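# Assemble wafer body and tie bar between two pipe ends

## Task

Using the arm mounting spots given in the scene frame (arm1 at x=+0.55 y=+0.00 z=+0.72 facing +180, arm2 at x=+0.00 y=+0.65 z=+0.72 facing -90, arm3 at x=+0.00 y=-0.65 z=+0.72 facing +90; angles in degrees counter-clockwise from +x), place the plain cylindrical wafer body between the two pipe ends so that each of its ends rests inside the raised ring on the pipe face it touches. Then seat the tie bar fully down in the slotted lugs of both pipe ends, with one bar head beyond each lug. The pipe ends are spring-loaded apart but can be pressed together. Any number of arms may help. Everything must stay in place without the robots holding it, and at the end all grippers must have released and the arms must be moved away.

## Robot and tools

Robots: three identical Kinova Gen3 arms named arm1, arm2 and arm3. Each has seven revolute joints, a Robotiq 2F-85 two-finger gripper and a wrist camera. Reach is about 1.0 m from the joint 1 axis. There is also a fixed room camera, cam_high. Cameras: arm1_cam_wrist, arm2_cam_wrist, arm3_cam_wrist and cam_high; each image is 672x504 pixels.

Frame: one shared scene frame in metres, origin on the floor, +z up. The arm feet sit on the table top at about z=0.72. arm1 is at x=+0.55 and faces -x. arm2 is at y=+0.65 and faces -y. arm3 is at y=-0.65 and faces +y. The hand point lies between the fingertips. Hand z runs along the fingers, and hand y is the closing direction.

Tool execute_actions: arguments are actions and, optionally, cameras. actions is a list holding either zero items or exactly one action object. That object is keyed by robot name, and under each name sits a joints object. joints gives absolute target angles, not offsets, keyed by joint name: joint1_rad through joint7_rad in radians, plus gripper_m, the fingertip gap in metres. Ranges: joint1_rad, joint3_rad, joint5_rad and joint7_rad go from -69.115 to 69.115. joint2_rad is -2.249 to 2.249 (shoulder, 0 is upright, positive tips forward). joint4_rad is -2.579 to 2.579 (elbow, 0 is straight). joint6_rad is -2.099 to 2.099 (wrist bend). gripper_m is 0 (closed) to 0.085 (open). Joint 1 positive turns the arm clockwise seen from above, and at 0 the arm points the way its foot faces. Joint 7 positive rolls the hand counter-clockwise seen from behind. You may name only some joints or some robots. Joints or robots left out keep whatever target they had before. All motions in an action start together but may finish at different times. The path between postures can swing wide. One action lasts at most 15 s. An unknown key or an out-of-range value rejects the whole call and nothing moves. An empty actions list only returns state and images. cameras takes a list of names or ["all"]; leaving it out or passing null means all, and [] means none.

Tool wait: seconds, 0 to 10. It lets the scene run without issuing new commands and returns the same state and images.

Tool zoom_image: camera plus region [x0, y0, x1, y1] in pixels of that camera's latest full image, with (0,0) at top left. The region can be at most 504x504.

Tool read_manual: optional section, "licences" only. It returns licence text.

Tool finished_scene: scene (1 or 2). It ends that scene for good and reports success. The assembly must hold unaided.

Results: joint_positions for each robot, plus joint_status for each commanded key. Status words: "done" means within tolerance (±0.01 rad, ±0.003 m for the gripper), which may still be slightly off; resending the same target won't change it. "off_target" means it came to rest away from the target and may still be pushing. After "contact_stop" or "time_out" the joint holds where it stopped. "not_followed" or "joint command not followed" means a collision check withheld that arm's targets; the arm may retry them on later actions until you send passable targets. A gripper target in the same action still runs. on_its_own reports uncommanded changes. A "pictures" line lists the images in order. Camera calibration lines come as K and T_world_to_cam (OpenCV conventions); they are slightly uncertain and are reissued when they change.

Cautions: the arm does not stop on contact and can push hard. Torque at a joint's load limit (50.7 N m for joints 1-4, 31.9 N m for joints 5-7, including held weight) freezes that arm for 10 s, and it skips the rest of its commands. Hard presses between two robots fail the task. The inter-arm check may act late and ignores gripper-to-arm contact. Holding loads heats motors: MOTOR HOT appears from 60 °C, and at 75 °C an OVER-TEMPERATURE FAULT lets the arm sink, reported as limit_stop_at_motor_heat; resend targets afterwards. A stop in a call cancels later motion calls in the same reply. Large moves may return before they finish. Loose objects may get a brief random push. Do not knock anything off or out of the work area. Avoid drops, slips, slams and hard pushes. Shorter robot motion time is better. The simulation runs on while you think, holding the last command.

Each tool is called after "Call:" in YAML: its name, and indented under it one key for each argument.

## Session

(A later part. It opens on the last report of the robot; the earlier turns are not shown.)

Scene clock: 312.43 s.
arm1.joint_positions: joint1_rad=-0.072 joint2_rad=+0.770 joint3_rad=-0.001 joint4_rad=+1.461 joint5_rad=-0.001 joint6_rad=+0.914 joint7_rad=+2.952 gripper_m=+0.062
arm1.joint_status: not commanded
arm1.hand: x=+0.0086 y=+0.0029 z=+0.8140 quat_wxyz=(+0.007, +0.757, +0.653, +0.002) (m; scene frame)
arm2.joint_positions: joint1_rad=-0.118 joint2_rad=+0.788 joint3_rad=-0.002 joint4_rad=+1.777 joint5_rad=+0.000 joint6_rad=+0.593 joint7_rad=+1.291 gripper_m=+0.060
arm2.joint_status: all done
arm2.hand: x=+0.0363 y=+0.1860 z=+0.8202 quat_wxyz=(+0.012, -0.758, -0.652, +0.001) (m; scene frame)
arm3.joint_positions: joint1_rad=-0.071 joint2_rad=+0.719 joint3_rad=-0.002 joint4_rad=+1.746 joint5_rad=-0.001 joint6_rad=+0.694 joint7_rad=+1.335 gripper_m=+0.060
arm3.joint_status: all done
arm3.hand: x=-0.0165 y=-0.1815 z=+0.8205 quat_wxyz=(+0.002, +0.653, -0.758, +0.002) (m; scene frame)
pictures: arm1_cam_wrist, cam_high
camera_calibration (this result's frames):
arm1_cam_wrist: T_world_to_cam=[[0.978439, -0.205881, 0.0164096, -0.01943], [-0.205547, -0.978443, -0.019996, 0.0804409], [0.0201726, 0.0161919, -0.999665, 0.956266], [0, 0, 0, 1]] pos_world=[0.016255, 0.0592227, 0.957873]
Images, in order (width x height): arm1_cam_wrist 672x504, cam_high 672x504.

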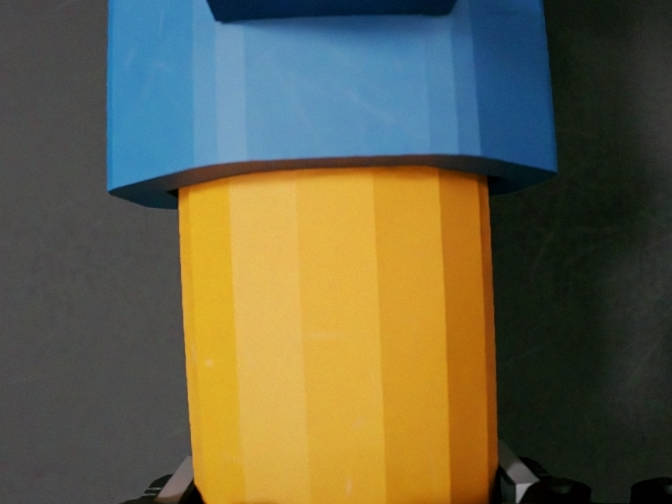

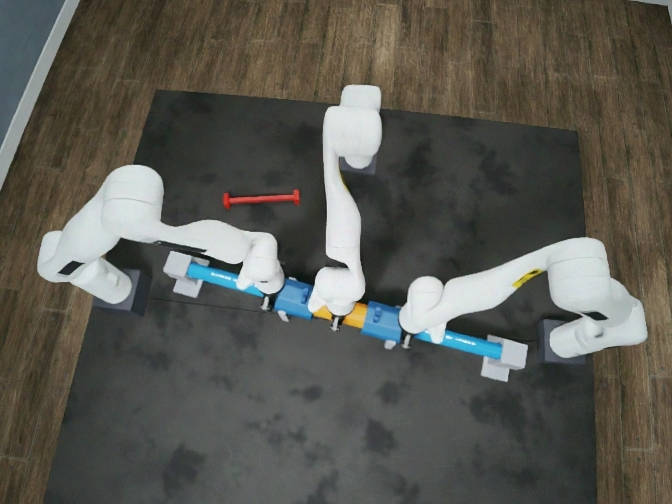

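Call:
execute_actions:
  actions:
    - {"arm1": {"joints": {"gripper_m": 0.085}}}
  cameras: []

Call:
execute_actions:
  actions:
    - {"arm1": {"joints": {"joint2_rad": 0.6833, "joint4_rad": 1.384, "joint6_rad": 1.0743}}}
  cameras: ["arm1_cam_wrist"]

Call:
execute_actions:
  actions:
    - {"arm1": {"joints": {"joint1_rad": -0.02, "joint2_rad": 0.40, "joint4_rad": 1.95, "joint6_rad": 0.79, "joint7_rad": 3.2, "gripper_m": 0.05}}}
  cameras: []

Call:
execute_actions:
  actions:
    - {"arm1": {"joints": {"joint1_rad": 0.8808, "joint2_rad": 0.4972, "joint4_rad": 2.1405, "joint6_rad": 0.5040, "joint7_rad": 4.2108, "gripper_m": 0.05}}}
  cameras: ["arm1_cam_wrist", "cam_high"]

Call:
zoom_image:
  camera: "cam_high"
  region: [285, 275, 405, 345]

Scene clock: 326.40 s.
arm1.joint_positions: joint1_rad=-0.071 joint2_rad=+0.768 joint3_rad=+0.000 joint4_rad=+1.460 joint5_rad=+0.000 joint6_rad=+0.914 joint7_rad=+2.953 gripper_m=+0.085
arm1.joint_status: all done
arm1.hand: x=+0.0076 y=+0.0036 z=+0.8157 quat_wxyz=(+0.006, +0.758, +0.653, +0.001) (m; scene frame)
arm2.joint_positions: joint1_rad=-0.119 joint2_rad=+0.788 joint3_rad=-0.002 joint4_rad=+1.777 joint5_rad=+0.000 joint6_rad=+0.593 joint7_rad=+1.291 gripper_m=+0.060
arm2.joint_status: not commanded
arm2.hand: x=+0.0364 y=+0.1860 z=+0.8202 quat_wxyz=(+0.012, -0.758, -0.652, +0.001) (m; scene frame)
arm3.joint_positions: joint1_rad=-0.071 joint2_rad=+0.719 joint3_rad=-0.002 joint4_rad=+1.746 joint5_rad=-0.001 joint6_rad=+0.693 joint7_rad=+1.335 gripper_m=+0.060
arm3.joint_status: not commanded
arm3.hand: x=-0.0165 y=-0.1814 z=+0.8205 quat_wxyz=(+0.002, +0.653, -0.758, +0.002) (m; scene frame)
pictures: none
No camera images: the call's "cameras" was empty. Leave "cameras" out to get every camera's image.

Scene clock: 327.30 s.
arm1.joint_positions: joint1_rad=-0.071 joint2_rad=+0.683 joint3_rad=+0.000 joint4_rad=+1.384 joint5_rad=+0.000 joint6_rad=+1.074 joint7_rad=+2.953 gripper_m=+0.085
arm1.joint_status: all done
arm1.hand: x=+0.0061 y=+0.0041 z=+0.8815 quat_wxyz=(+0.006, +0.758, +0.653, +0.001) (m; scene frame)
arm2.joint_positions: joint1_rad=-0.119 joint2_rad=+0.788 joint3_rad=-0.002 joint4_rad=+1.777 joint5_rad=+0.000 joint6_rad=+0.593 joint7_rad=+1.291 gripper_m=+0.060
arm2.joint_status: not commanded
arm2.hand: x=+0.0364 y=+0.1860 z=+0.8202 quat_wxyz=(+0.012, -0.758, -0.652, +0.001) (m; scene frame)
arm3.joint_positions: joint1_rad=-0.071 joint2_rad=+0.719 joint3_rad=-0.002 joint4_rad=+1.746 joint5_rad=-0.001 joint6_rad=+0.693 joint7_rad=+1.335 gripper_m=+0.060
arm3.joint_status: not commanded
arm3.hand: x=-0.0165 y=-0.1814 z=+0.8205 quat_wxyz=(+0.002, +0.653, -0.758, +0.002) (m; scene frame)
pictures: arm1_cam_wrist
camera_calibration (this result's frames):
arm1_cam_wrist: T_world_to_cam=[[0.978396, -0.206344, 0.0127744, -0.0146038], [-0.206068, -0.978331, -0.0201005, 0.0825581], [0.0166452, 0.0170339, -0.999716, 1.0238], [0, 0, 0, 1]] pos_world=[0.0142595, 0.0603164, 1.02536]
Images, in order (width x height): arm1_cam_wrist 672x504.

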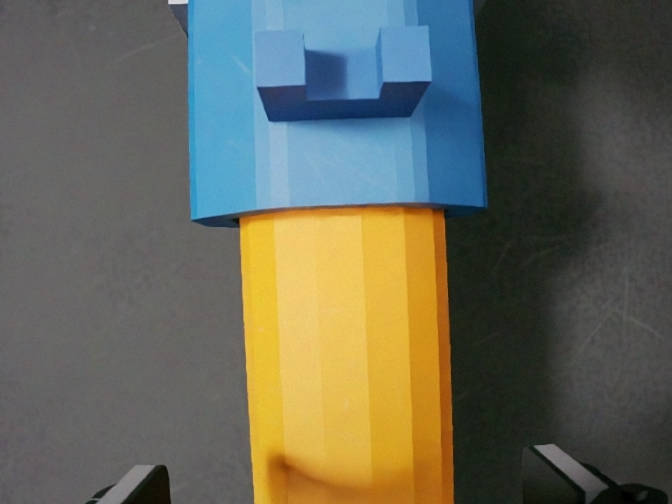

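Scene clock: 329.10 s.
arm1.joint_positions: joint1_rad=-0.020 joint2_rad=+0.400 joint3_rad=+0.000 joint4_rad=+1.950 joint5_rad=+0.000 joint6_rad=+0.790 joint7_rad=+3.200 gripper_m=+0.050
arm1.joint_status: all done
arm1.hand: x=+0.1611 y=+0.0302 z=+0.8727 quat_wxyz=(+0.005, +0.690, +0.724, +0.000) (m; scene frame)
arm2.joint_positions: joint1_rad=-0.119 joint2_rad=+0.788 joint3_rad=-0.002 joint4_rad=+1.777 joint5_rad=+0.000 joint6_rad=+0.593 joint7_rad=+1.291 gripper_m=+0.060
arm2.joint_status: not commanded
arm2.hand: x=+0.0364 y=+0.1860 z=+0.8202 quat_wxyz=(+0.012, -0.758, -0.652, +0.001) (m; scene frame)
arm3.joint_positions: joint1_rad=-0.071 joint2_rad=+0.719 joint3_rad=-0.002 joint4_rad=+1.746 joint5_rad=-0.001 joint6_rad=+0.693 joint7_rad=+1.335 gripper_m=+0.060
arm3.joint_status: not commanded
arm3.hand: x=-0.0165 y=-0.1814 z=+0.8205 quat_wxyz=(+0.002, +0.653, -0.758, +0.002) (m; scene frame)
pictures: none
No camera images: the call's "cameras" was empty. Leave "cameras" out to get every camera's image.

Scene clock: 331.33 s.
arm1.joint_positions: joint1_rad=+0.881 joint2_rad=+0.497 joint3_rad=+0.000 joint4_rad=+2.140 joint5_rad=+0.000 joint6_rad=+0.504 joint7_rad=+4.211 gripper_m=+0.050
arm1.joint_status: all done
arm1.hand: x=+0.3532 y=+0.2943 z=+0.8004 quat_wxyz=(+0.006, +0.649, +0.761, +0.000) (m; scene frame)
arm2.joint_positions: joint1_rad=-0.119 joint2_rad=+0.788 joint3_rad=-0.002 joint4_rad=+1.777 joint5_rad=+0.000 joint6_rad=+0.593 joint7_rad=+1.291 gripper_m=+0.060
arm2.joint_status: not commanded
arm2.hand: x=+0.0364 y=+0.1860 z=+0.8202 quat_wxyz=(+0.012, -0.758, -0.652, +0.001) (m; scene frame)
arm3.joint_positions: joint1_rad=-0.071 joint2_rad=+0.719 joint3_rad=-0.002 joint4_rad=+1.746 joint5_rad=-0.001 joint6_rad=+0.693 joint7_rad=+1.335 gripper_m=+0.060
arm3.joint_status: not commanded
arm3.hand: x=-0.0165 y=-0.1814 z=+0.8205 quat_wxyz=(+0.002, +0.653, -0.758, +0.002) (m; scene frame)
pictures: arm1_cam_wrist, cam_high
camera_calibration (this result's frames):
arm1_cam_wrist: T_world_to_cam=[[0.995111, 0.0981936, 0.0105888, -0.387073], [0.098366, -0.995001, -0.0172196, 0.331493], [0.00884499, 0.018177, -0.999796, 0.934434], [0, 0, 0, 1]] pos_world=[0.344308, 0.350859, 0.94405]
Images, in order (width x height): arm1_cam_wrist 672x504, cam_high 672x504.

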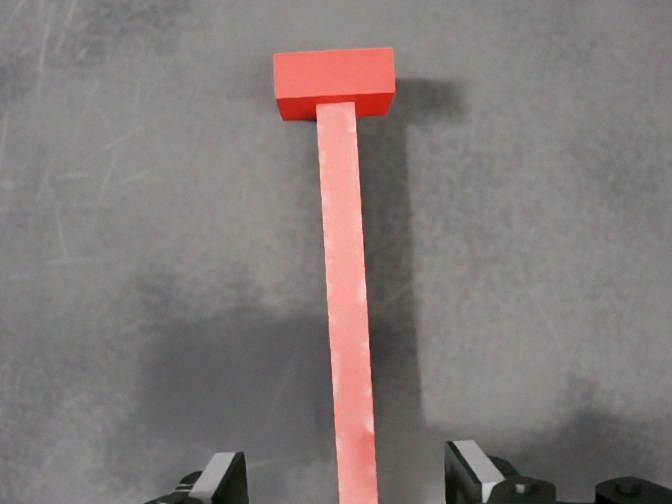

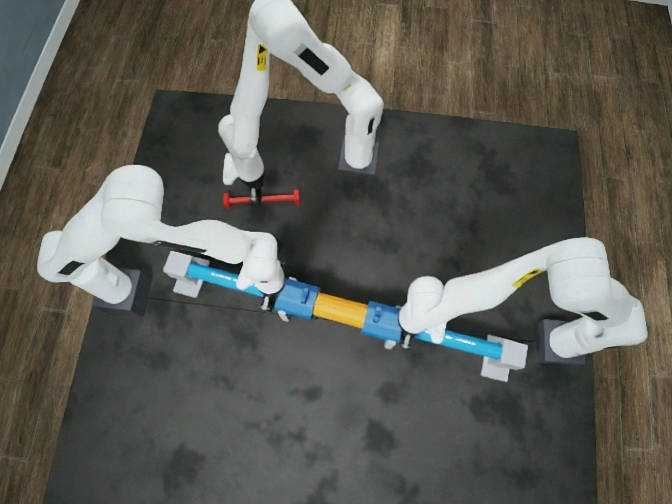

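Region (285, 275, 405, 345) of cam_high's 672x504 image, scaled by 4.200, with more detail than that image has; it fills the top 294 rows of this view, and the rest is white.

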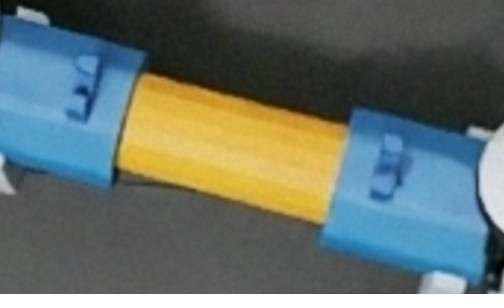

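Call:
execute_actions:
  actions:
    - {"arm1": {"joints": {"joint1_rad": 0.8913, "joint2_rad": 0.6395, "joint4_rad": 2.1787, "joint6_rad": 0.3235, "joint7_rad": 4.2333, "gripper_m": 0.035}}}
  cameras: []

Call:
execute_actions:
  actions:
    - {"arm1": {"joints": {"gripper_m": 0.0}}}
  cameras: ["arm1_cam_wrist"]

Scene clock: 345.83 s.
arm1.joint_positions: joint1_rad=+0.891 joint2_rad=+0.639 joint3_rad=+0.000 joint4_rad=+2.179 joint5_rad=+0.000 joint6_rad=+0.324 joint7_rad=+4.233 gripper_m=+0.035
arm1.joint_status: all done
arm1.hand: x=+0.3577 y=+0.2949 z=+0.7455 quat_wxyz=(+0.006, +0.645, +0.764, +0.000) (m; scene frame)
arm2.joint_positions: joint1_rad=-0.119 joint2_rad=+0.788 joint3_rad=-0.002 joint4_rad=+1.777 joint5_rad=+0.000 joint6_rad=+0.593 joint7_rad=+1.291 gripper_m=+0.060
arm2.joint_status: not commanded
arm2.hand: x=+0.0364 y=+0.1860 z=+0.8202 quat_wxyz=(+0.012, -0.758, -0.652, +0.001) (m; scene frame)
arm3.joint_positions: joint1_rad=-0.071 joint2_rad=+0.719 joint3_rad=-0.002 joint4_rad=+1.746 joint5_rad=-0.001 joint6_rad=+0.693 joint7_rad=+1.335 gripper_m=+0.060
arm3.joint_status: not commanded
arm3.hand: x=-0.0165 y=-0.1814 z=+0.8205 quat_wxyz=(+0.002, +0.653, -0.758, +0.002) (m; scene frame)
pictures: none
No camera images: the call's "cameras" was empty. Leave "cameras" out to get every camera's image.

Scene clock: 346.60 s.
arm1.joint_positions: joint1_rad=+0.891 joint2_rad=+0.639 joint3_rad=+0.000 joint4_rad=+2.179 joint5_rad=+0.000 joint6_rad=+0.324 joint7_rad=+4.233 gripper_m=+0.009
arm1.joint_status: gripper_m off_target (ended at +0.009, target +0.000)
arm1.hand: x=+0.3577 y=+0.2949 z=+0.7457 quat_wxyz=(+0.006, +0.645, +0.764, +0.000) (m; scene frame)
arm2.joint_positions: joint1_rad=-0.119 joint2_rad=+0.788 joint3_rad=-0.002 joint4_rad=+1.777 joint5_rad=+0.000 joint6_rad=+0.593 joint7_rad=+1.291 gripper_m=+0.060
arm2.joint_status: not commanded
arm2.hand: x=+0.0364 y=+0.1860 z=+0.8202 quat_wxyz=(+0.012, -0.758, -0.652, +0.001) (m; scene frame)
arm3.joint_positions: joint1_rad=-0.071 joint2_rad=+0.719 joint3_rad=-0.002 joint4_rad=+1.746 joint5_rad=-0.001 joint6_rad=+0.693 joint7_rad=+1.335 gripper_m=+0.060
arm3.joint_status: not commanded
arm3.hand: x=-0.0165 y=-0.1814 z=+0.8205 quat_wxyz=(+0.002, +0.653, -0.758, +0.002) (m; scene frame)
pictures: arm1_cam_wrist
camera_calibration (this result's frames):
arm1_cam_wrist: T_world_to_cam=[[0.993902, 0.109797, 0.0101521, -0.393635], [0.109963, -0.99378, -0.0176065, 0.326485], [0.00815581, 0.0186155, -0.999793, 0.879903], [0, 0, 0, 1]] pos_world=[0.348157, 0.351295, 0.889466]
Images, in order (width x height): arm1_cam_wrist 672x504.

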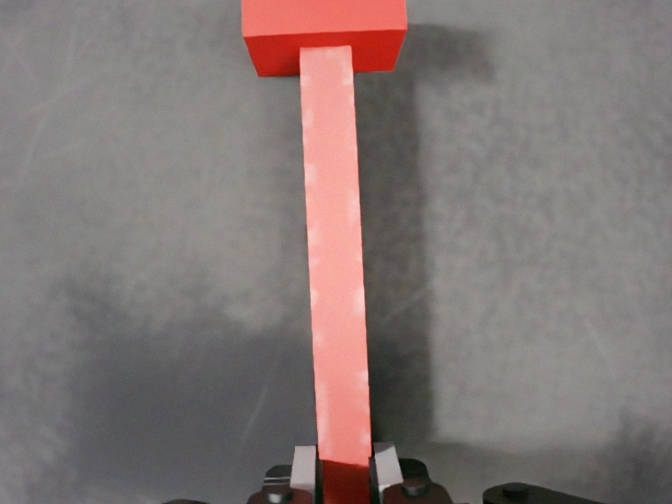

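Call:
execute_actions:
  actions:
    - {"arm1": {"joints": {"joint1_rad": -0.13, "joint2_rad": 0.3167, "joint4_rad": 1.8109, "joint6_rad": 1.0140, "joint7_rad": 2.894, "gripper_m": 0.0}}}
  cameras: []

Call:
execute_actions:
  actions:
    - {"arm1": {"joints": {"joint1_rad": -0.0726, "joint2_rad": 0.6267, "joint4_rad": 1.3208, "joint6_rad": 1.1942, "joint7_rad": 2.9514, "gripper_m": 0.0}}}
  cameras: ["arm1_cam_wrist", "cam_high"]

Call:
zoom_image:
  camera: "cam_high"
  region: [285, 270, 405, 340]

Scene clock: 366.80 s.
arm1.joint_positions: joint1_rad=-0.130 joint2_rad=+0.318 joint3_rad=+0.000 joint4_rad=+1.811 joint5_rad=+0.000 joint6_rad=+1.014 joint7_rad=+2.894 gripper_m=+0.009
arm1.joint_status: gripper_m off_target (ended at +0.009, target +0.000); the others done
arm1.hand: x=+0.1501 y=-0.0129 z=+0.9396 quat_wxyz=(+0.006, +0.758, +0.653, +0.001) (m; scene frame)
arm2.joint_positions: joint1_rad=-0.119 joint2_rad=+0.788 joint3_rad=-0.002 joint4_rad=+1.777 joint5_rad=+0.000 joint6_rad=+0.593 joint7_rad=+1.291 gripper_m=+0.060
arm2.joint_status: not commanded
arm2.hand: x=+0.0364 y=+0.1860 z=+0.8202 quat_wxyz=(+0.012, -0.758, -0.652, +0.001) (m; scene frame)
arm3.joint_positions: joint1_rad=-0.071 joint2_rad=+0.719 joint3_rad=-0.002 joint4_rad=+1.746 joint5_rad=-0.001 joint6_rad=+0.693 joint7_rad=+1.335 gripper_m=+0.060
arm3.joint_status: not commanded
arm3.hand: x=-0.0165 y=-0.1814 z=+0.8205 quat_wxyz=(+0.002, +0.653, -0.758, +0.002) (m; scene frame)
pictures: none
No camera images: the call's "cameras" was empty. Leave "cameras" out to get every camera's image.

Scene clock: 368.50 s.
arm1.joint_positions: joint1_rad=-0.073 joint2_rad=+0.628 joint3_rad=+0.000 joint4_rad=+1.321 joint5_rad=+0.000 joint6_rad=+1.194 joint7_rad=+2.951 gripper_m=+0.009
arm1.joint_status: gripper_m off_target (ended at +0.009, target +0.000); the others done
arm1.hand: x=+0.0090 y=+0.0039 z=+0.9295 quat_wxyz=(+0.006, +0.758, +0.653, +0.002) (m; scene frame)
arm2.joint_positions: joint1_rad=-0.119 joint2_rad=+0.788 joint3_rad=-0.002 joint4_rad=+1.777 joint5_rad=+0.000 joint6_rad=+0.593 joint7_rad=+1.291 gripper_m=+0.060
arm2.joint_status: not commanded
arm2.hand: x=+0.0364 y=+0.1860 z=+0.8202 quat_wxyz=(+0.012, -0.758, -0.652, +0.001) (m; scene frame)
arm3.joint_positions: joint1_rad=-0.071 joint2_rad=+0.719 joint3_rad=-0.002 joint4_rad=+1.746 joint5_rad=-0.001 joint6_rad=+0.693 joint7_rad=+1.335 gripper_m=+0.060
arm3.joint_status: not commanded
arm3.hand: x=-0.0165 y=-0.1814 z=+0.8205 quat_wxyz=(+0.002, +0.653, -0.758, +0.002) (m; scene frame)
pictures: arm1_cam_wrist, cam_high
camera_calibration (this result's frames):
arm1_cam_wrist: T_world_to_cam=[[0.978382, -0.206306, 0.0143878, -0.0196171], [-0.205995, -0.978338, -0.020497, 0.0843319], [0.0183048, 0.01709, -0.999686, 1.07165], [0, 0, 0, 1]] pos_world=[0.0169485, 0.0601434, 1.07333]
Images, in order (width x height): arm1_cam_wrist 672x504, cam_high 672x504.

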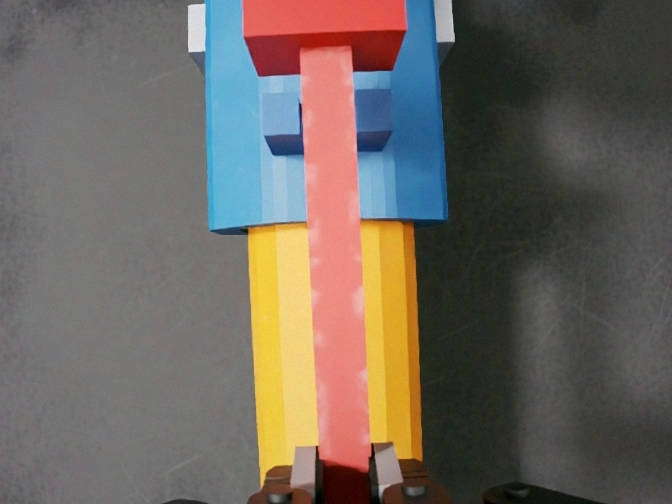

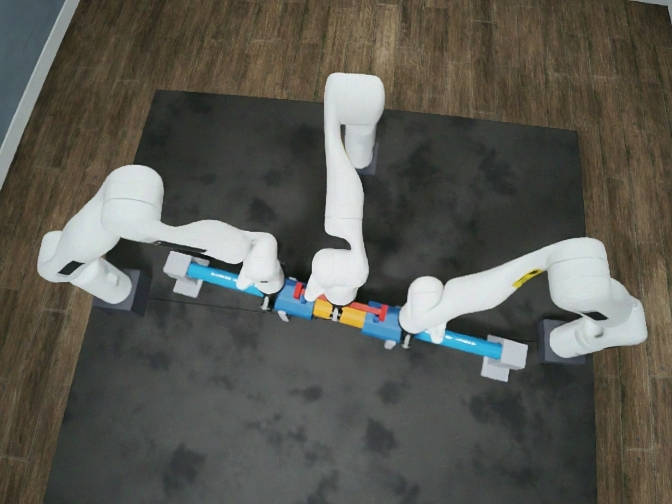

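Region (285, 270, 405, 340) of cam_high's 672x504 image, scaled by 4.200, with more detail than that image has; it fills the top 294 rows of this view, and the rest is white.

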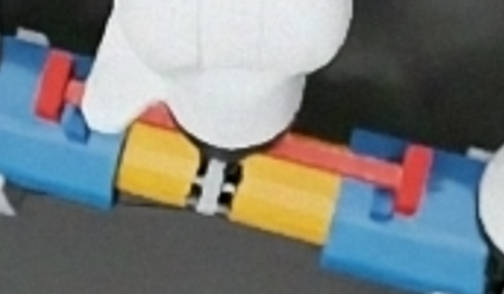

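Call:
execute_actions:
  actions:
    - {"arm1": {"joints": {"joint1_rad": -0.0730, "joint2_rad": 0.6422, "joint4_rad": 1.3470, "joint6_rad": 1.1524, "joint7_rad": 2.9510, "gripper_m": 0.0}}}
  cameras: ["arm1_cam_wrist", "cam_high"]

Call:
zoom_image:
  camera: "cam_high"
  region: [355, 292, 405, 332]

Call:
zoom_image:
  camera: "cam_high"
  region: [280, 272, 330, 312]

Scene clock: 377.40 s.
arm1.joint_positions: joint1_rad=-0.073 joint2_rad=+0.643 joint3_rad=+0.000 joint4_rad=+1.348 joint5_rad=+0.000 joint6_rad=+1.152 joint7_rad=+2.951 gripper_m=+0.009
arm1.joint_status: gripper_m off_target (ended at +0.009, target +0.000); the others done
arm1.hand: x=+0.0090 y=+0.0034 z=+0.9135 quat_wxyz=(+0.006, +0.758, +0.653, +0.001) (m; scene frame)
arm2.joint_positions: joint1_rad=-0.119 joint2_rad=+0.788 joint3_rad=-0.002 joint4_rad=+1.777 joint5_rad=+0.000 joint6_rad=+0.593 joint7_rad=+1.291 gripper_m=+0.060
arm2.joint_status: not commanded
arm2.hand: x=+0.0364 y=+0.1860 z=+0.8202 quat_wxyz=(+0.012, -0.758, -0.652, +0.001) (m; scene frame)
arm3.joint_positions: joint1_rad=-0.071 joint2_rad=+0.719 joint3_rad=-0.002 joint4_rad=+1.746 joint5_rad=-0.001 joint6_rad=+0.693 joint7_rad=+1.335 gripper_m=+0.060
arm3.joint_status: not commanded
arm3.hand: x=-0.0164 y=-0.1814 z=+0.8205 quat_wxyz=(+0.002, +0.653, -0.758, +0.002) (m; scene frame)
pictures: arm1_cam_wrist, cam_high
camera_calibration (this result's frames):
arm1_cam_wrist: T_world_to_cam=[[0.978414, -0.206158, 0.0143303, -0.0193659], [-0.205852, -0.978373, -0.0202874, 0.0833067], [0.0182028, 0.0168995, -0.999691, 1.0557], [0, 0, 0, 1]] pos_world=[0.0168801, 0.0596718, 1.05734]
Images, in order (width x height): arm1_cam_wrist 672x504, cam_high 672x504.

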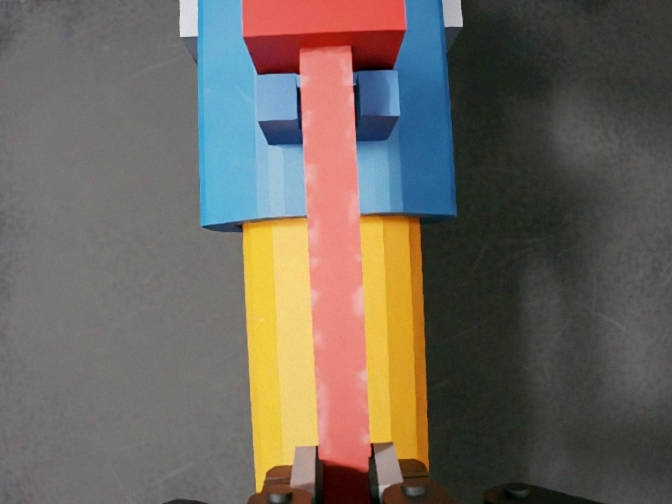

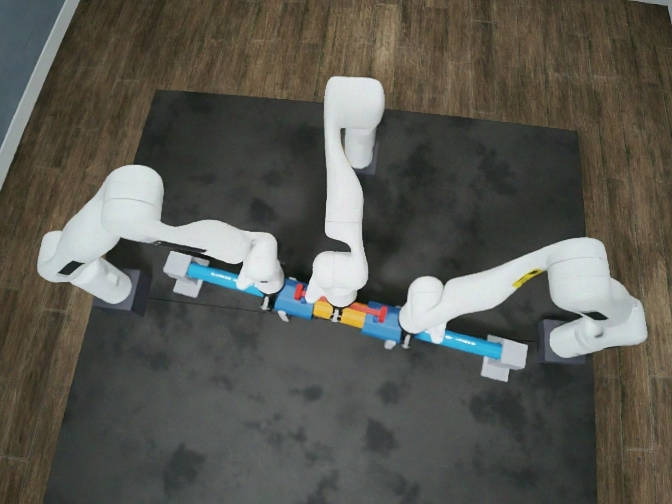

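Region (355, 292, 405, 332) of cam_high's 672x504 image, scaled by 10.080, with more detail than that image has; it fills the top 403 rows of this view, and the rest is white.

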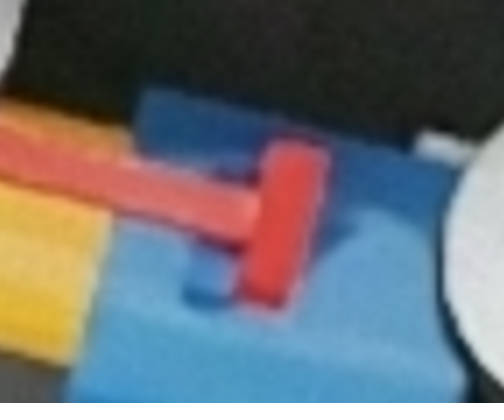

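Region (280, 272, 330, 312) of cam_high's 672x504 image, scaled by 10.080, with more detail than that image has; it fills the top 403 rows of this view, and the rest is white.

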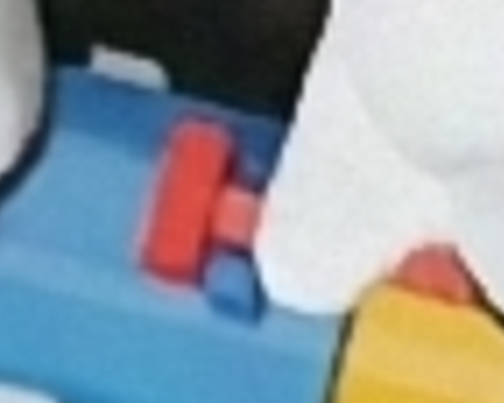

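Call:
execute_actions:
  actions:
    - {"arm1": {"joints": {"joint1_rad": -0.0728, "joint2_rad": 0.6532, "joint4_rad": 1.3611, "joint6_rad": 1.1273, "joint7_rad": 2.948, "gripper_m": 0.0}}}
  cameras: ["arm1_cam_wrist", "cam_high"]

Call:
zoom_image:
  camera: "cam_high"
  region: [355, 292, 405, 332]

Scene clock: 384.73 s.
arm1.joint_positions: joint1_rad=-0.073 joint2_rad=+0.654 joint3_rad=+0.000 joint4_rad=+1.362 joint5_rad=+0.000 joint6_rad=+1.127 joint7_rad=+2.948 gripper_m=+0.009
arm1.joint_status: gripper_m off_target (ended at +0.009, target +0.000); the others done
arm1.hand: x=+0.0087 y=+0.0035 z=+0.9035 quat_wxyz=(+0.006, +0.759, +0.651, +0.001) (m; scene frame)
arm2.joint_positions: joint1_rad=-0.119 joint2_rad=+0.788 joint3_rad=-0.002 joint4_rad=+1.777 joint5_rad=+0.000 joint6_rad=+0.593 joint7_rad=+1.291 gripper_m=+0.060
arm2.joint_status: not commanded
arm2.hand: x=+0.0364 y=+0.1860 z=+0.8202 quat_wxyz=(+0.012, -0.758, -0.652, +0.001) (m; scene frame)
arm3.joint_positions: joint1_rad=-0.071 joint2_rad=+0.719 joint3_rad=-0.002 joint4_rad=+1.746 joint5_rad=-0.001 joint6_rad=+0.693 joint7_rad=+1.335 gripper_m=+0.060
arm3.joint_status: not commanded
arm3.hand: x=-0.0164 y=-0.1814 z=+0.8205 quat_wxyz=(+0.002, +0.653, -0.758, +0.002) (m; scene frame)
pictures: arm1_cam_wrist, cam_high
camera_calibration (this result's frames):
arm1_cam_wrist: T_world_to_cam=[[0.977736, -0.209348, 0.0143615, -0.0189413], [-0.20904, -0.977694, -0.0203972, 0.0832435], [0.0183113, 0.0169409, -0.999689, 1.04573], [0, 0, 0, 1]] pos_world=[0.0167721, 0.0597058, 1.04738]
Images, in order (width x height): arm1_cam_wrist 672x504, cam_high 672x504.

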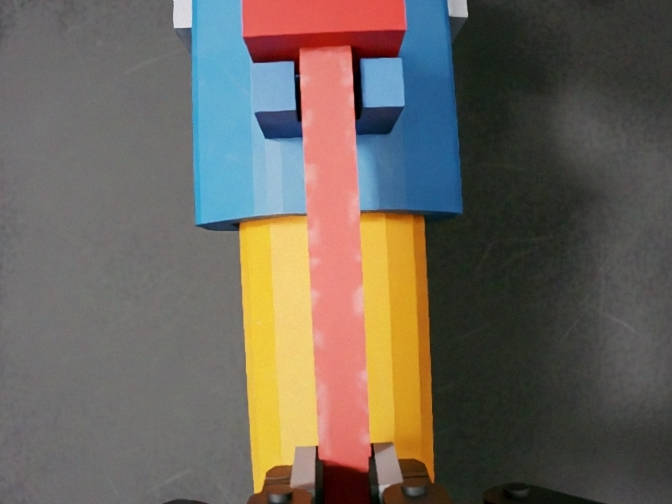

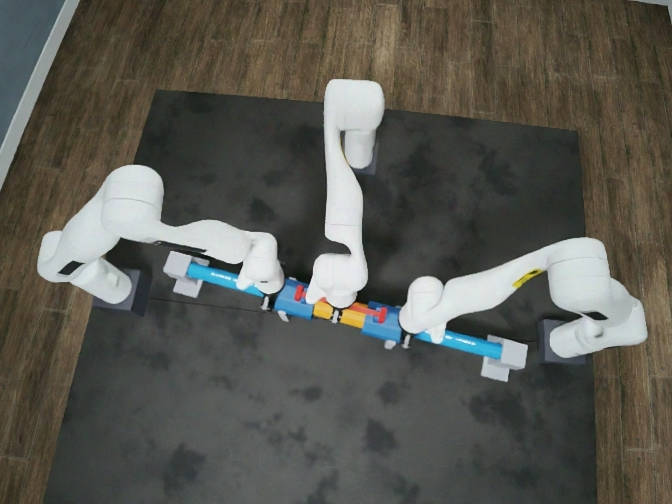

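Region (355, 292, 405, 332) of cam_high's 672x504 image, scaled by 10.080, with more detail than that image has; it fills the top 403 rows of this view, and the rest is white.

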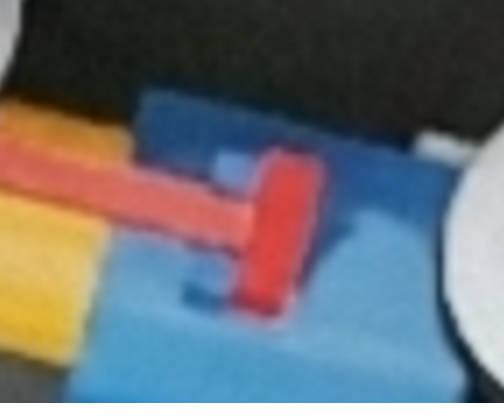

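Call:
execute_actions:
  actions:
    - {"arm1": {"joints": {"joint2_rad": 0.6585, "joint4_rad": 1.3687, "joint6_rad": 1.1144, "gripper_m": 0.0}}}
  cameras: ["arm1_cam_wrist"]

Call:
execute_actions:
  actions:
    - {"arm1": {"joints": {"gripper_m": 0.03}}}
  cameras: ["arm1_cam_wrist", "cam_high"]

Call:
zoom_image:
  camera: "cam_high"
  region: [285, 270, 405, 340]

Scene clock: 394.97 s.
arm1.joint_positions: joint1_rad=-0.073 joint2_rad=+0.659 joint3_rad=+0.000 joint4_rad=+1.369 joint5_rad=+0.000 joint6_rad=+1.114 joint7_rad=+2.948 gripper_m=+0.009
arm1.joint_status: gripper_m off_target (ended at +0.009, target +0.000); the others done
arm1.hand: x=+0.0084 y=+0.0034 z=+0.8991 quat_wxyz=(+0.006, +0.759, +0.651, +0.001) (m; scene frame)
arm2.joint_positions: joint1_rad=-0.119 joint2_rad=+0.788 joint3_rad=-0.002 joint4_rad=+1.777 joint5_rad=+0.000 joint6_rad=+0.593 joint7_rad=+1.291 gripper_m=+0.060
arm2.joint_status: not commanded
arm2.hand: x=+0.0364 y=+0.1860 z=+0.8202 quat_wxyz=(+0.012, -0.758, -0.652, +0.001) (m; scene frame)
arm3.joint_positions: joint1_rad=-0.071 joint2_rad=+0.719 joint3_rad=-0.002 joint4_rad=+1.746 joint5_rad=-0.001 joint6_rad=+0.693 joint7_rad=+1.335 gripper_m=+0.060
arm3.joint_status: not commanded
arm3.hand: x=-0.0164 y=-0.1814 z=+0.8205 quat_wxyz=(+0.002, +0.653, -0.758, +0.002) (m; scene frame)
pictures: arm1_cam_wrist
camera_calibration (this result's frames):
arm1_cam_wrist: T_world_to_cam=[[0.977736, -0.209427, 0.0131616, -0.017583], [-0.209147, -0.977681, -0.0199386, 0.0826381], [0.0170435, 0.0167419, -0.999715, 1.04139], [0, 0, 0, 1]] pos_world=[0.0167261, 0.0596766, 1.04297]
Images, in order (width x height): arm1_cam_wrist 672x504.

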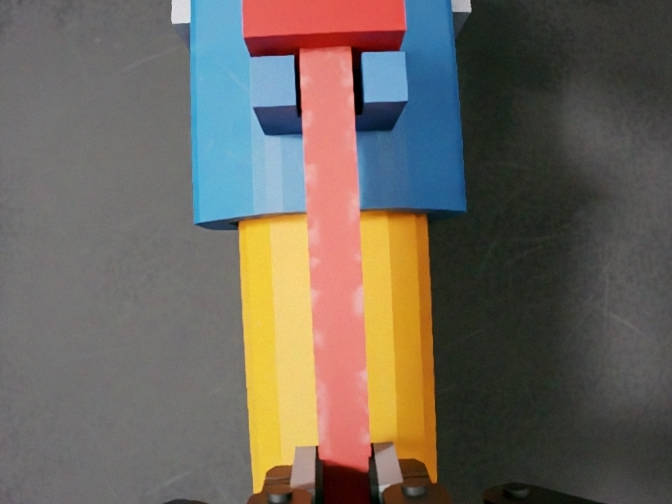

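Scene clock: 395.83 s.
arm1.joint_positions: joint1_rad=-0.073 joint2_rad=+0.659 joint3_rad=+0.000 joint4_rad=+1.369 joint5_rad=+0.000 joint6_rad=+1.114 joint7_rad=+2.948 gripper_m=+0.030
arm1.joint_status: all done
arm1.hand: x=+0.0083 y=+0.0035 z=+0.8993 quat_wxyz=(+0.006, +0.759, +0.651, +0.001) (m; scene frame)
arm2.joint_positions: joint1_rad=-0.119 joint2_rad=+0.788 joint3_rad=-0.002 joint4_rad=+1.777 joint5_rad=+0.000 joint6_rad=+0.593 joint7_rad=+1.291 gripper_m=+0.060
arm2.joint_status: not commanded
arm2.hand: x=+0.0364 y=+0.1860 z=+0.8202 quat_wxyz=(+0.012, -0.758, -0.652, +0.001) (m; scene frame)
arm3.joint_positions: joint1_rad=-0.071 joint2_rad=+0.719 joint3_rad=-0.002 joint4_rad=+1.746 joint5_rad=-0.001 joint6_rad=+0.693 joint7_rad=+1.335 gripper_m=+0.060
arm3.joint_status: not commanded
arm3.hand: x=-0.0164 y=-0.1814 z=+0.8205 quat_wxyz=(+0.002, +0.653, -0.758, +0.002) (m; scene frame)
pictures: arm1_cam_wrist, cam_high
camera_calibration (this result's frames):
arm1_cam_wrist: T_world_to_cam=[[0.977731, -0.209474, 0.0127269, -0.0170564], [-0.209198, -0.977666, -0.0201161, 0.0828965], [0.0166565, 0.0170057, -0.999717, 1.04152], [0, 0, 0, 1]] pos_world=[0.0166703, 0.0597605, 1.04311]
Images, in order (width x height): arm1_cam_wrist 672x504, cam_high 672x504.

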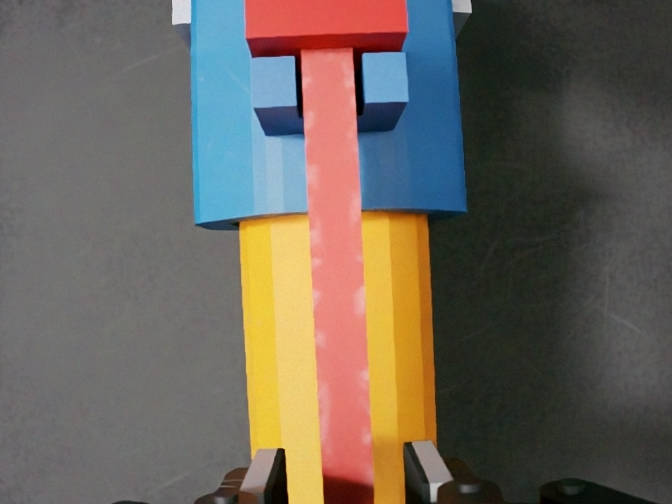

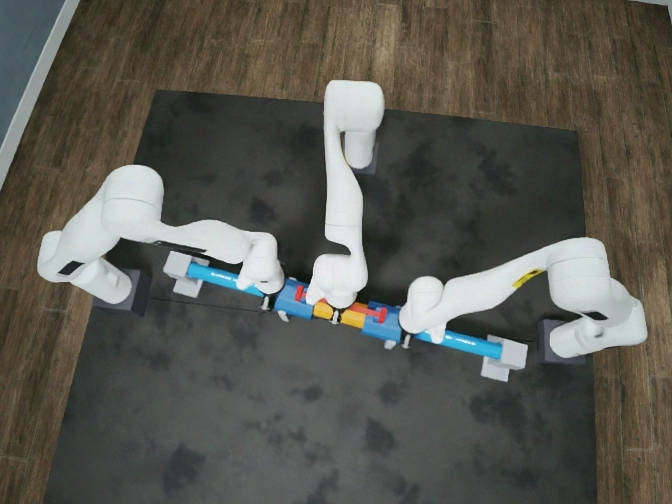

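Region (285, 270, 405, 340) of cam_high's 672x504 image, scaled by 4.200, with more detail than that image has; it fills the top 294 rows of this view, and the rest is white.

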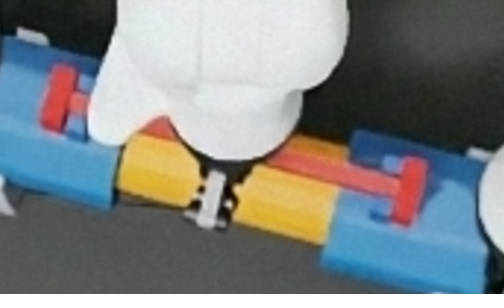

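Bar seated. Now I'll lift arm1 and back the pushers off together.

Call:
execute_actions:
  actions:
    - {"arm1": {"joints": {"joint2_rad": 0.6267, "joint4_rad": 1.3208, "joint6_rad": 1.1942}}, "arm2": {"joints": {"joint1_rad": -0.1318, "joint2_rad": 0.7571, "joint4_rad": 1.8539, "joint6_rad": 0.5306, "joint7_rad": 1.2748}}, "arm3": {"joints": {"joint1_rad": -0.0828, "joint2_rad": 0.6822, "joint4_rad": 1.8255, "joint6_rad": 0.6339, "joint7_rad": 1.3224}}}
  cameras: ["arm1_cam_wrist", "cam_high"]

Call:
zoom_image:
  camera: "cam_high"
  region: [260, 265, 430, 355]

Scene clock: 401.17 s.
arm1.joint_positions: joint1_rad=-0.073 joint2_rad=+0.627 joint3_rad=+0.000 joint4_rad=+1.321 joint5_rad=+0.000 joint6_rad=+1.194 joint7_rad=+2.948 gripper_m=+0.030
arm1.joint_status: all done
arm1.hand: x=+0.0087 y=+0.0038 z=+0.9302 quat_wxyz=(+0.006, +0.759, +0.651, +0.001) (m; scene frame)
arm2.joint_positions: joint1_rad=-0.132 joint2_rad=+0.757 joint3_rad=+0.000 joint4_rad=+1.854 joint5_rad=+0.000 joint6_rad=+0.531 joint7_rad=+1.275 gripper_m=+0.060
arm2.joint_status: all done
arm2.hand: x=+0.0393 y=+0.2030 z=+0.8216 quat_wxyz=(+0.005, -0.759, -0.651, +0.006) (m; scene frame)
arm3.joint_positions: joint1_rad=-0.083 joint2_rad=+0.682 joint3_rad=+0.000 joint4_rad=+1.825 joint5_rad=+0.000 joint6_rad=+0.634 joint7_rad=+1.322 gripper_m=+0.060
arm3.joint_status: all done
arm3.hand: x=-0.0191 y=-0.1988 z=+0.8220 quat_wxyz=(-0.004, +0.652, -0.758, -0.004) (m; scene frame)
pictures: arm1_cam_wrist, cam_high
camera_calibration (this result's frames):
arm1_cam_wrist: T_world_to_cam=[[0.97773, -0.209473, 0.0128322, -0.0178224], [-0.209195, -0.977666, -0.0201437, 0.0838697], [0.0167651, 0.0170106, -0.999715, 1.07242], [0, 0, 0, 1]] pos_world=[0.0169914, 0.0600207, 1.07404]
Images, in order (width x height): arm1_cam_wrist 672x504, cam_high 672x504.

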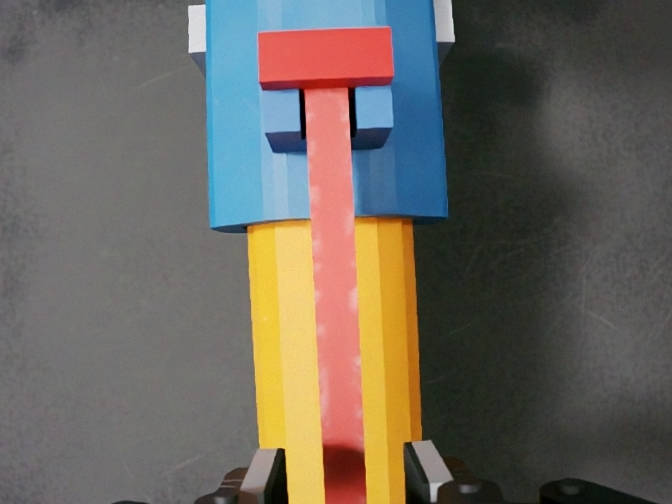

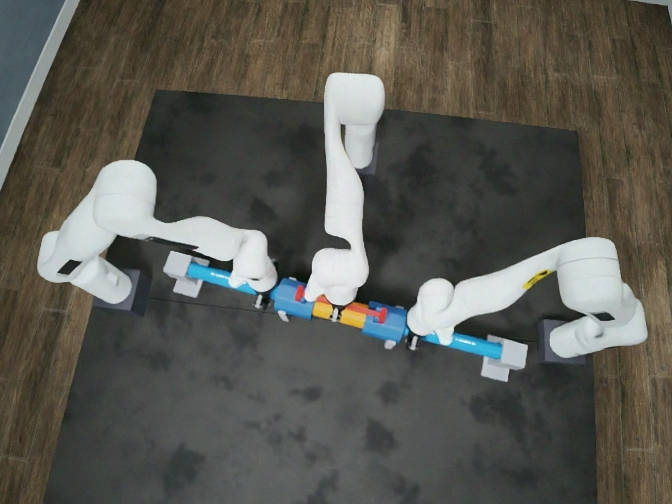

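Region (260, 265, 430, 355) of cam_high's 672x504 image, scaled by 2.965, with more detail than that image has; it fills the top 267 rows of this view, and the rest is white.

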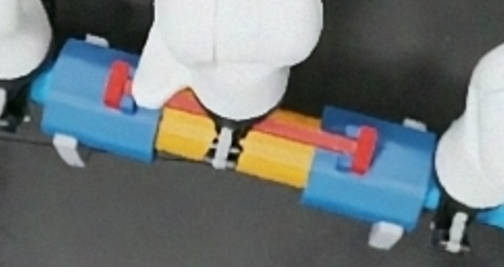

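Call:
execute_actions:
  actions:
    - {"arm1": {"joints": {"joint2_rad": 0.15, "joint4_rad": 1.85, "joint6_rad": 1.14}}, "arm2": {"joints": {"joint2_rad": 0.3, "joint4_rad": 1.92, "joint6_rad": 0.92}}, "arm3": {"joints": {"joint2_rad": 0.22, "joint4_rad": 1.93, "joint6_rad": 0.99}}}
  cameras: ["cam_high"]

Call:
zoom_image:
  camera: "cam_high"
  region: [270, 270, 420, 350]

Call:
zoom_image:
  camera: "cam_high"
  region: [350, 292, 410, 342]

Call:
zoom_image:
  camera: "cam_high"
  region: [275, 272, 335, 322]

Scene clock: 416.10 s.
arm1.joint_positions: joint1_rad=-0.073 joint2_rad=+0.150 joint3_rad=+0.000 joint4_rad=+1.850 joint5_rad=+0.000 joint6_rad=+1.140 joint7_rad=+2.948 gripper_m=+0.030
arm1.joint_status: all done
arm1.hand: x=+0.1978 y=+0.0122 z=+0.9917 quat_wxyz=(+0.005, +0.759, +0.651, +0.000) (m; scene frame)
arm2.joint_positions: joint1_rad=-0.132 joint2_rad=+0.300 joint3_rad=+0.000 joint4_rad=+1.920 joint5_rad=+0.000 joint6_rad=+0.920 joint7_rad=+1.275 gripper_m=+0.060
arm2.joint_status: all done
arm2.hand: x=+0.0317 y=+0.2749 z=+0.9990 quat_wxyz=(+0.005, -0.759, -0.651, +0.006) (m; scene frame)
arm3.joint_positions: joint1_rad=-0.083 joint2_rad=+0.220 joint3_rad=+0.000 joint4_rad=+1.930 joint5_rad=+0.000 joint6_rad=+0.990 joint7_rad=+1.322 gripper_m=+0.060
arm3.joint_status: all done
arm3.hand: x=-0.0097 y=-0.2963 z=+0.9862 quat_wxyz=(-0.004, +0.652, -0.758, -0.005) (m; scene frame)
pictures: cam_high
Images, in order (width x height): cam_high 672x504.

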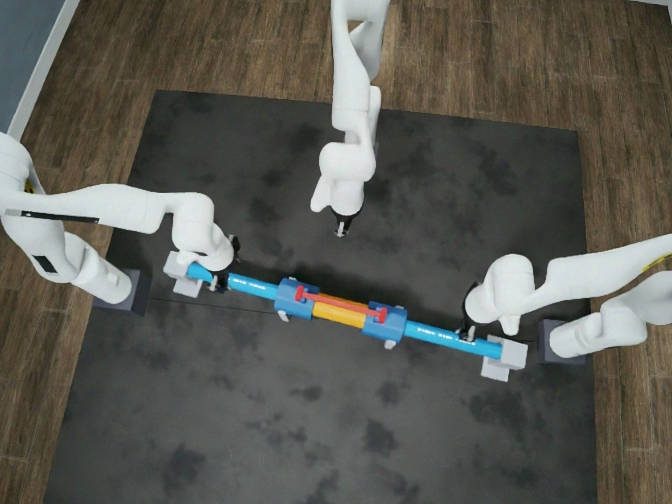

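Region (270, 270, 420, 350) of cam_high's 672x504 image, scaled by 3.360, with more detail than that image has; it fills the top 269 rows of this view, and the rest is white.

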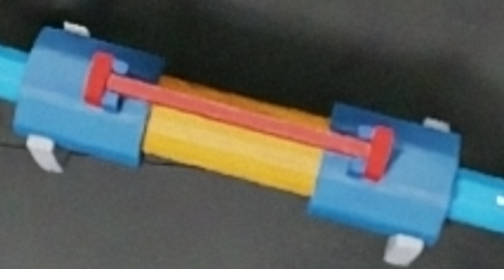

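Region (350, 292, 410, 342) of cam_high's 672x504 image, scaled by 8.400, with more detail than that image has.

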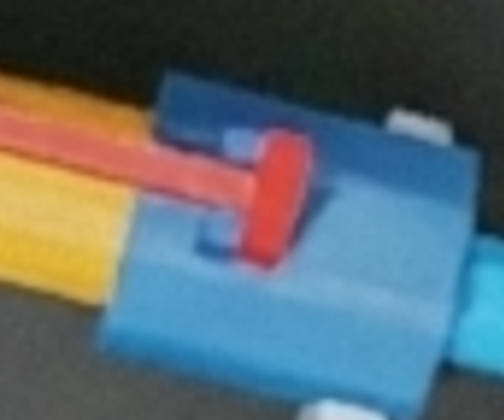

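Region (275, 272, 335, 322) of cam_high's 672x504 image, scaled by 8.400, with more detail than that image has.

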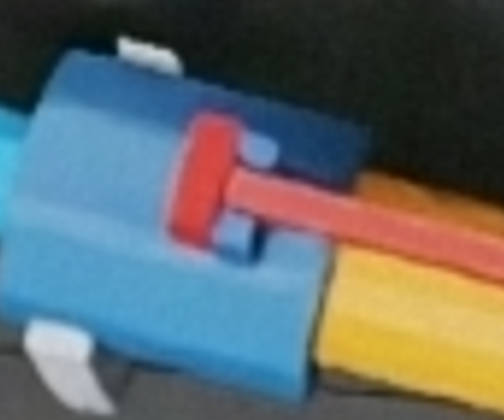

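The wafer and bar are both in place and all three arms are clear, so I'm ending scene 2.

Call:
finished_scene:
  scene: 2

The scene is finished: the task was done.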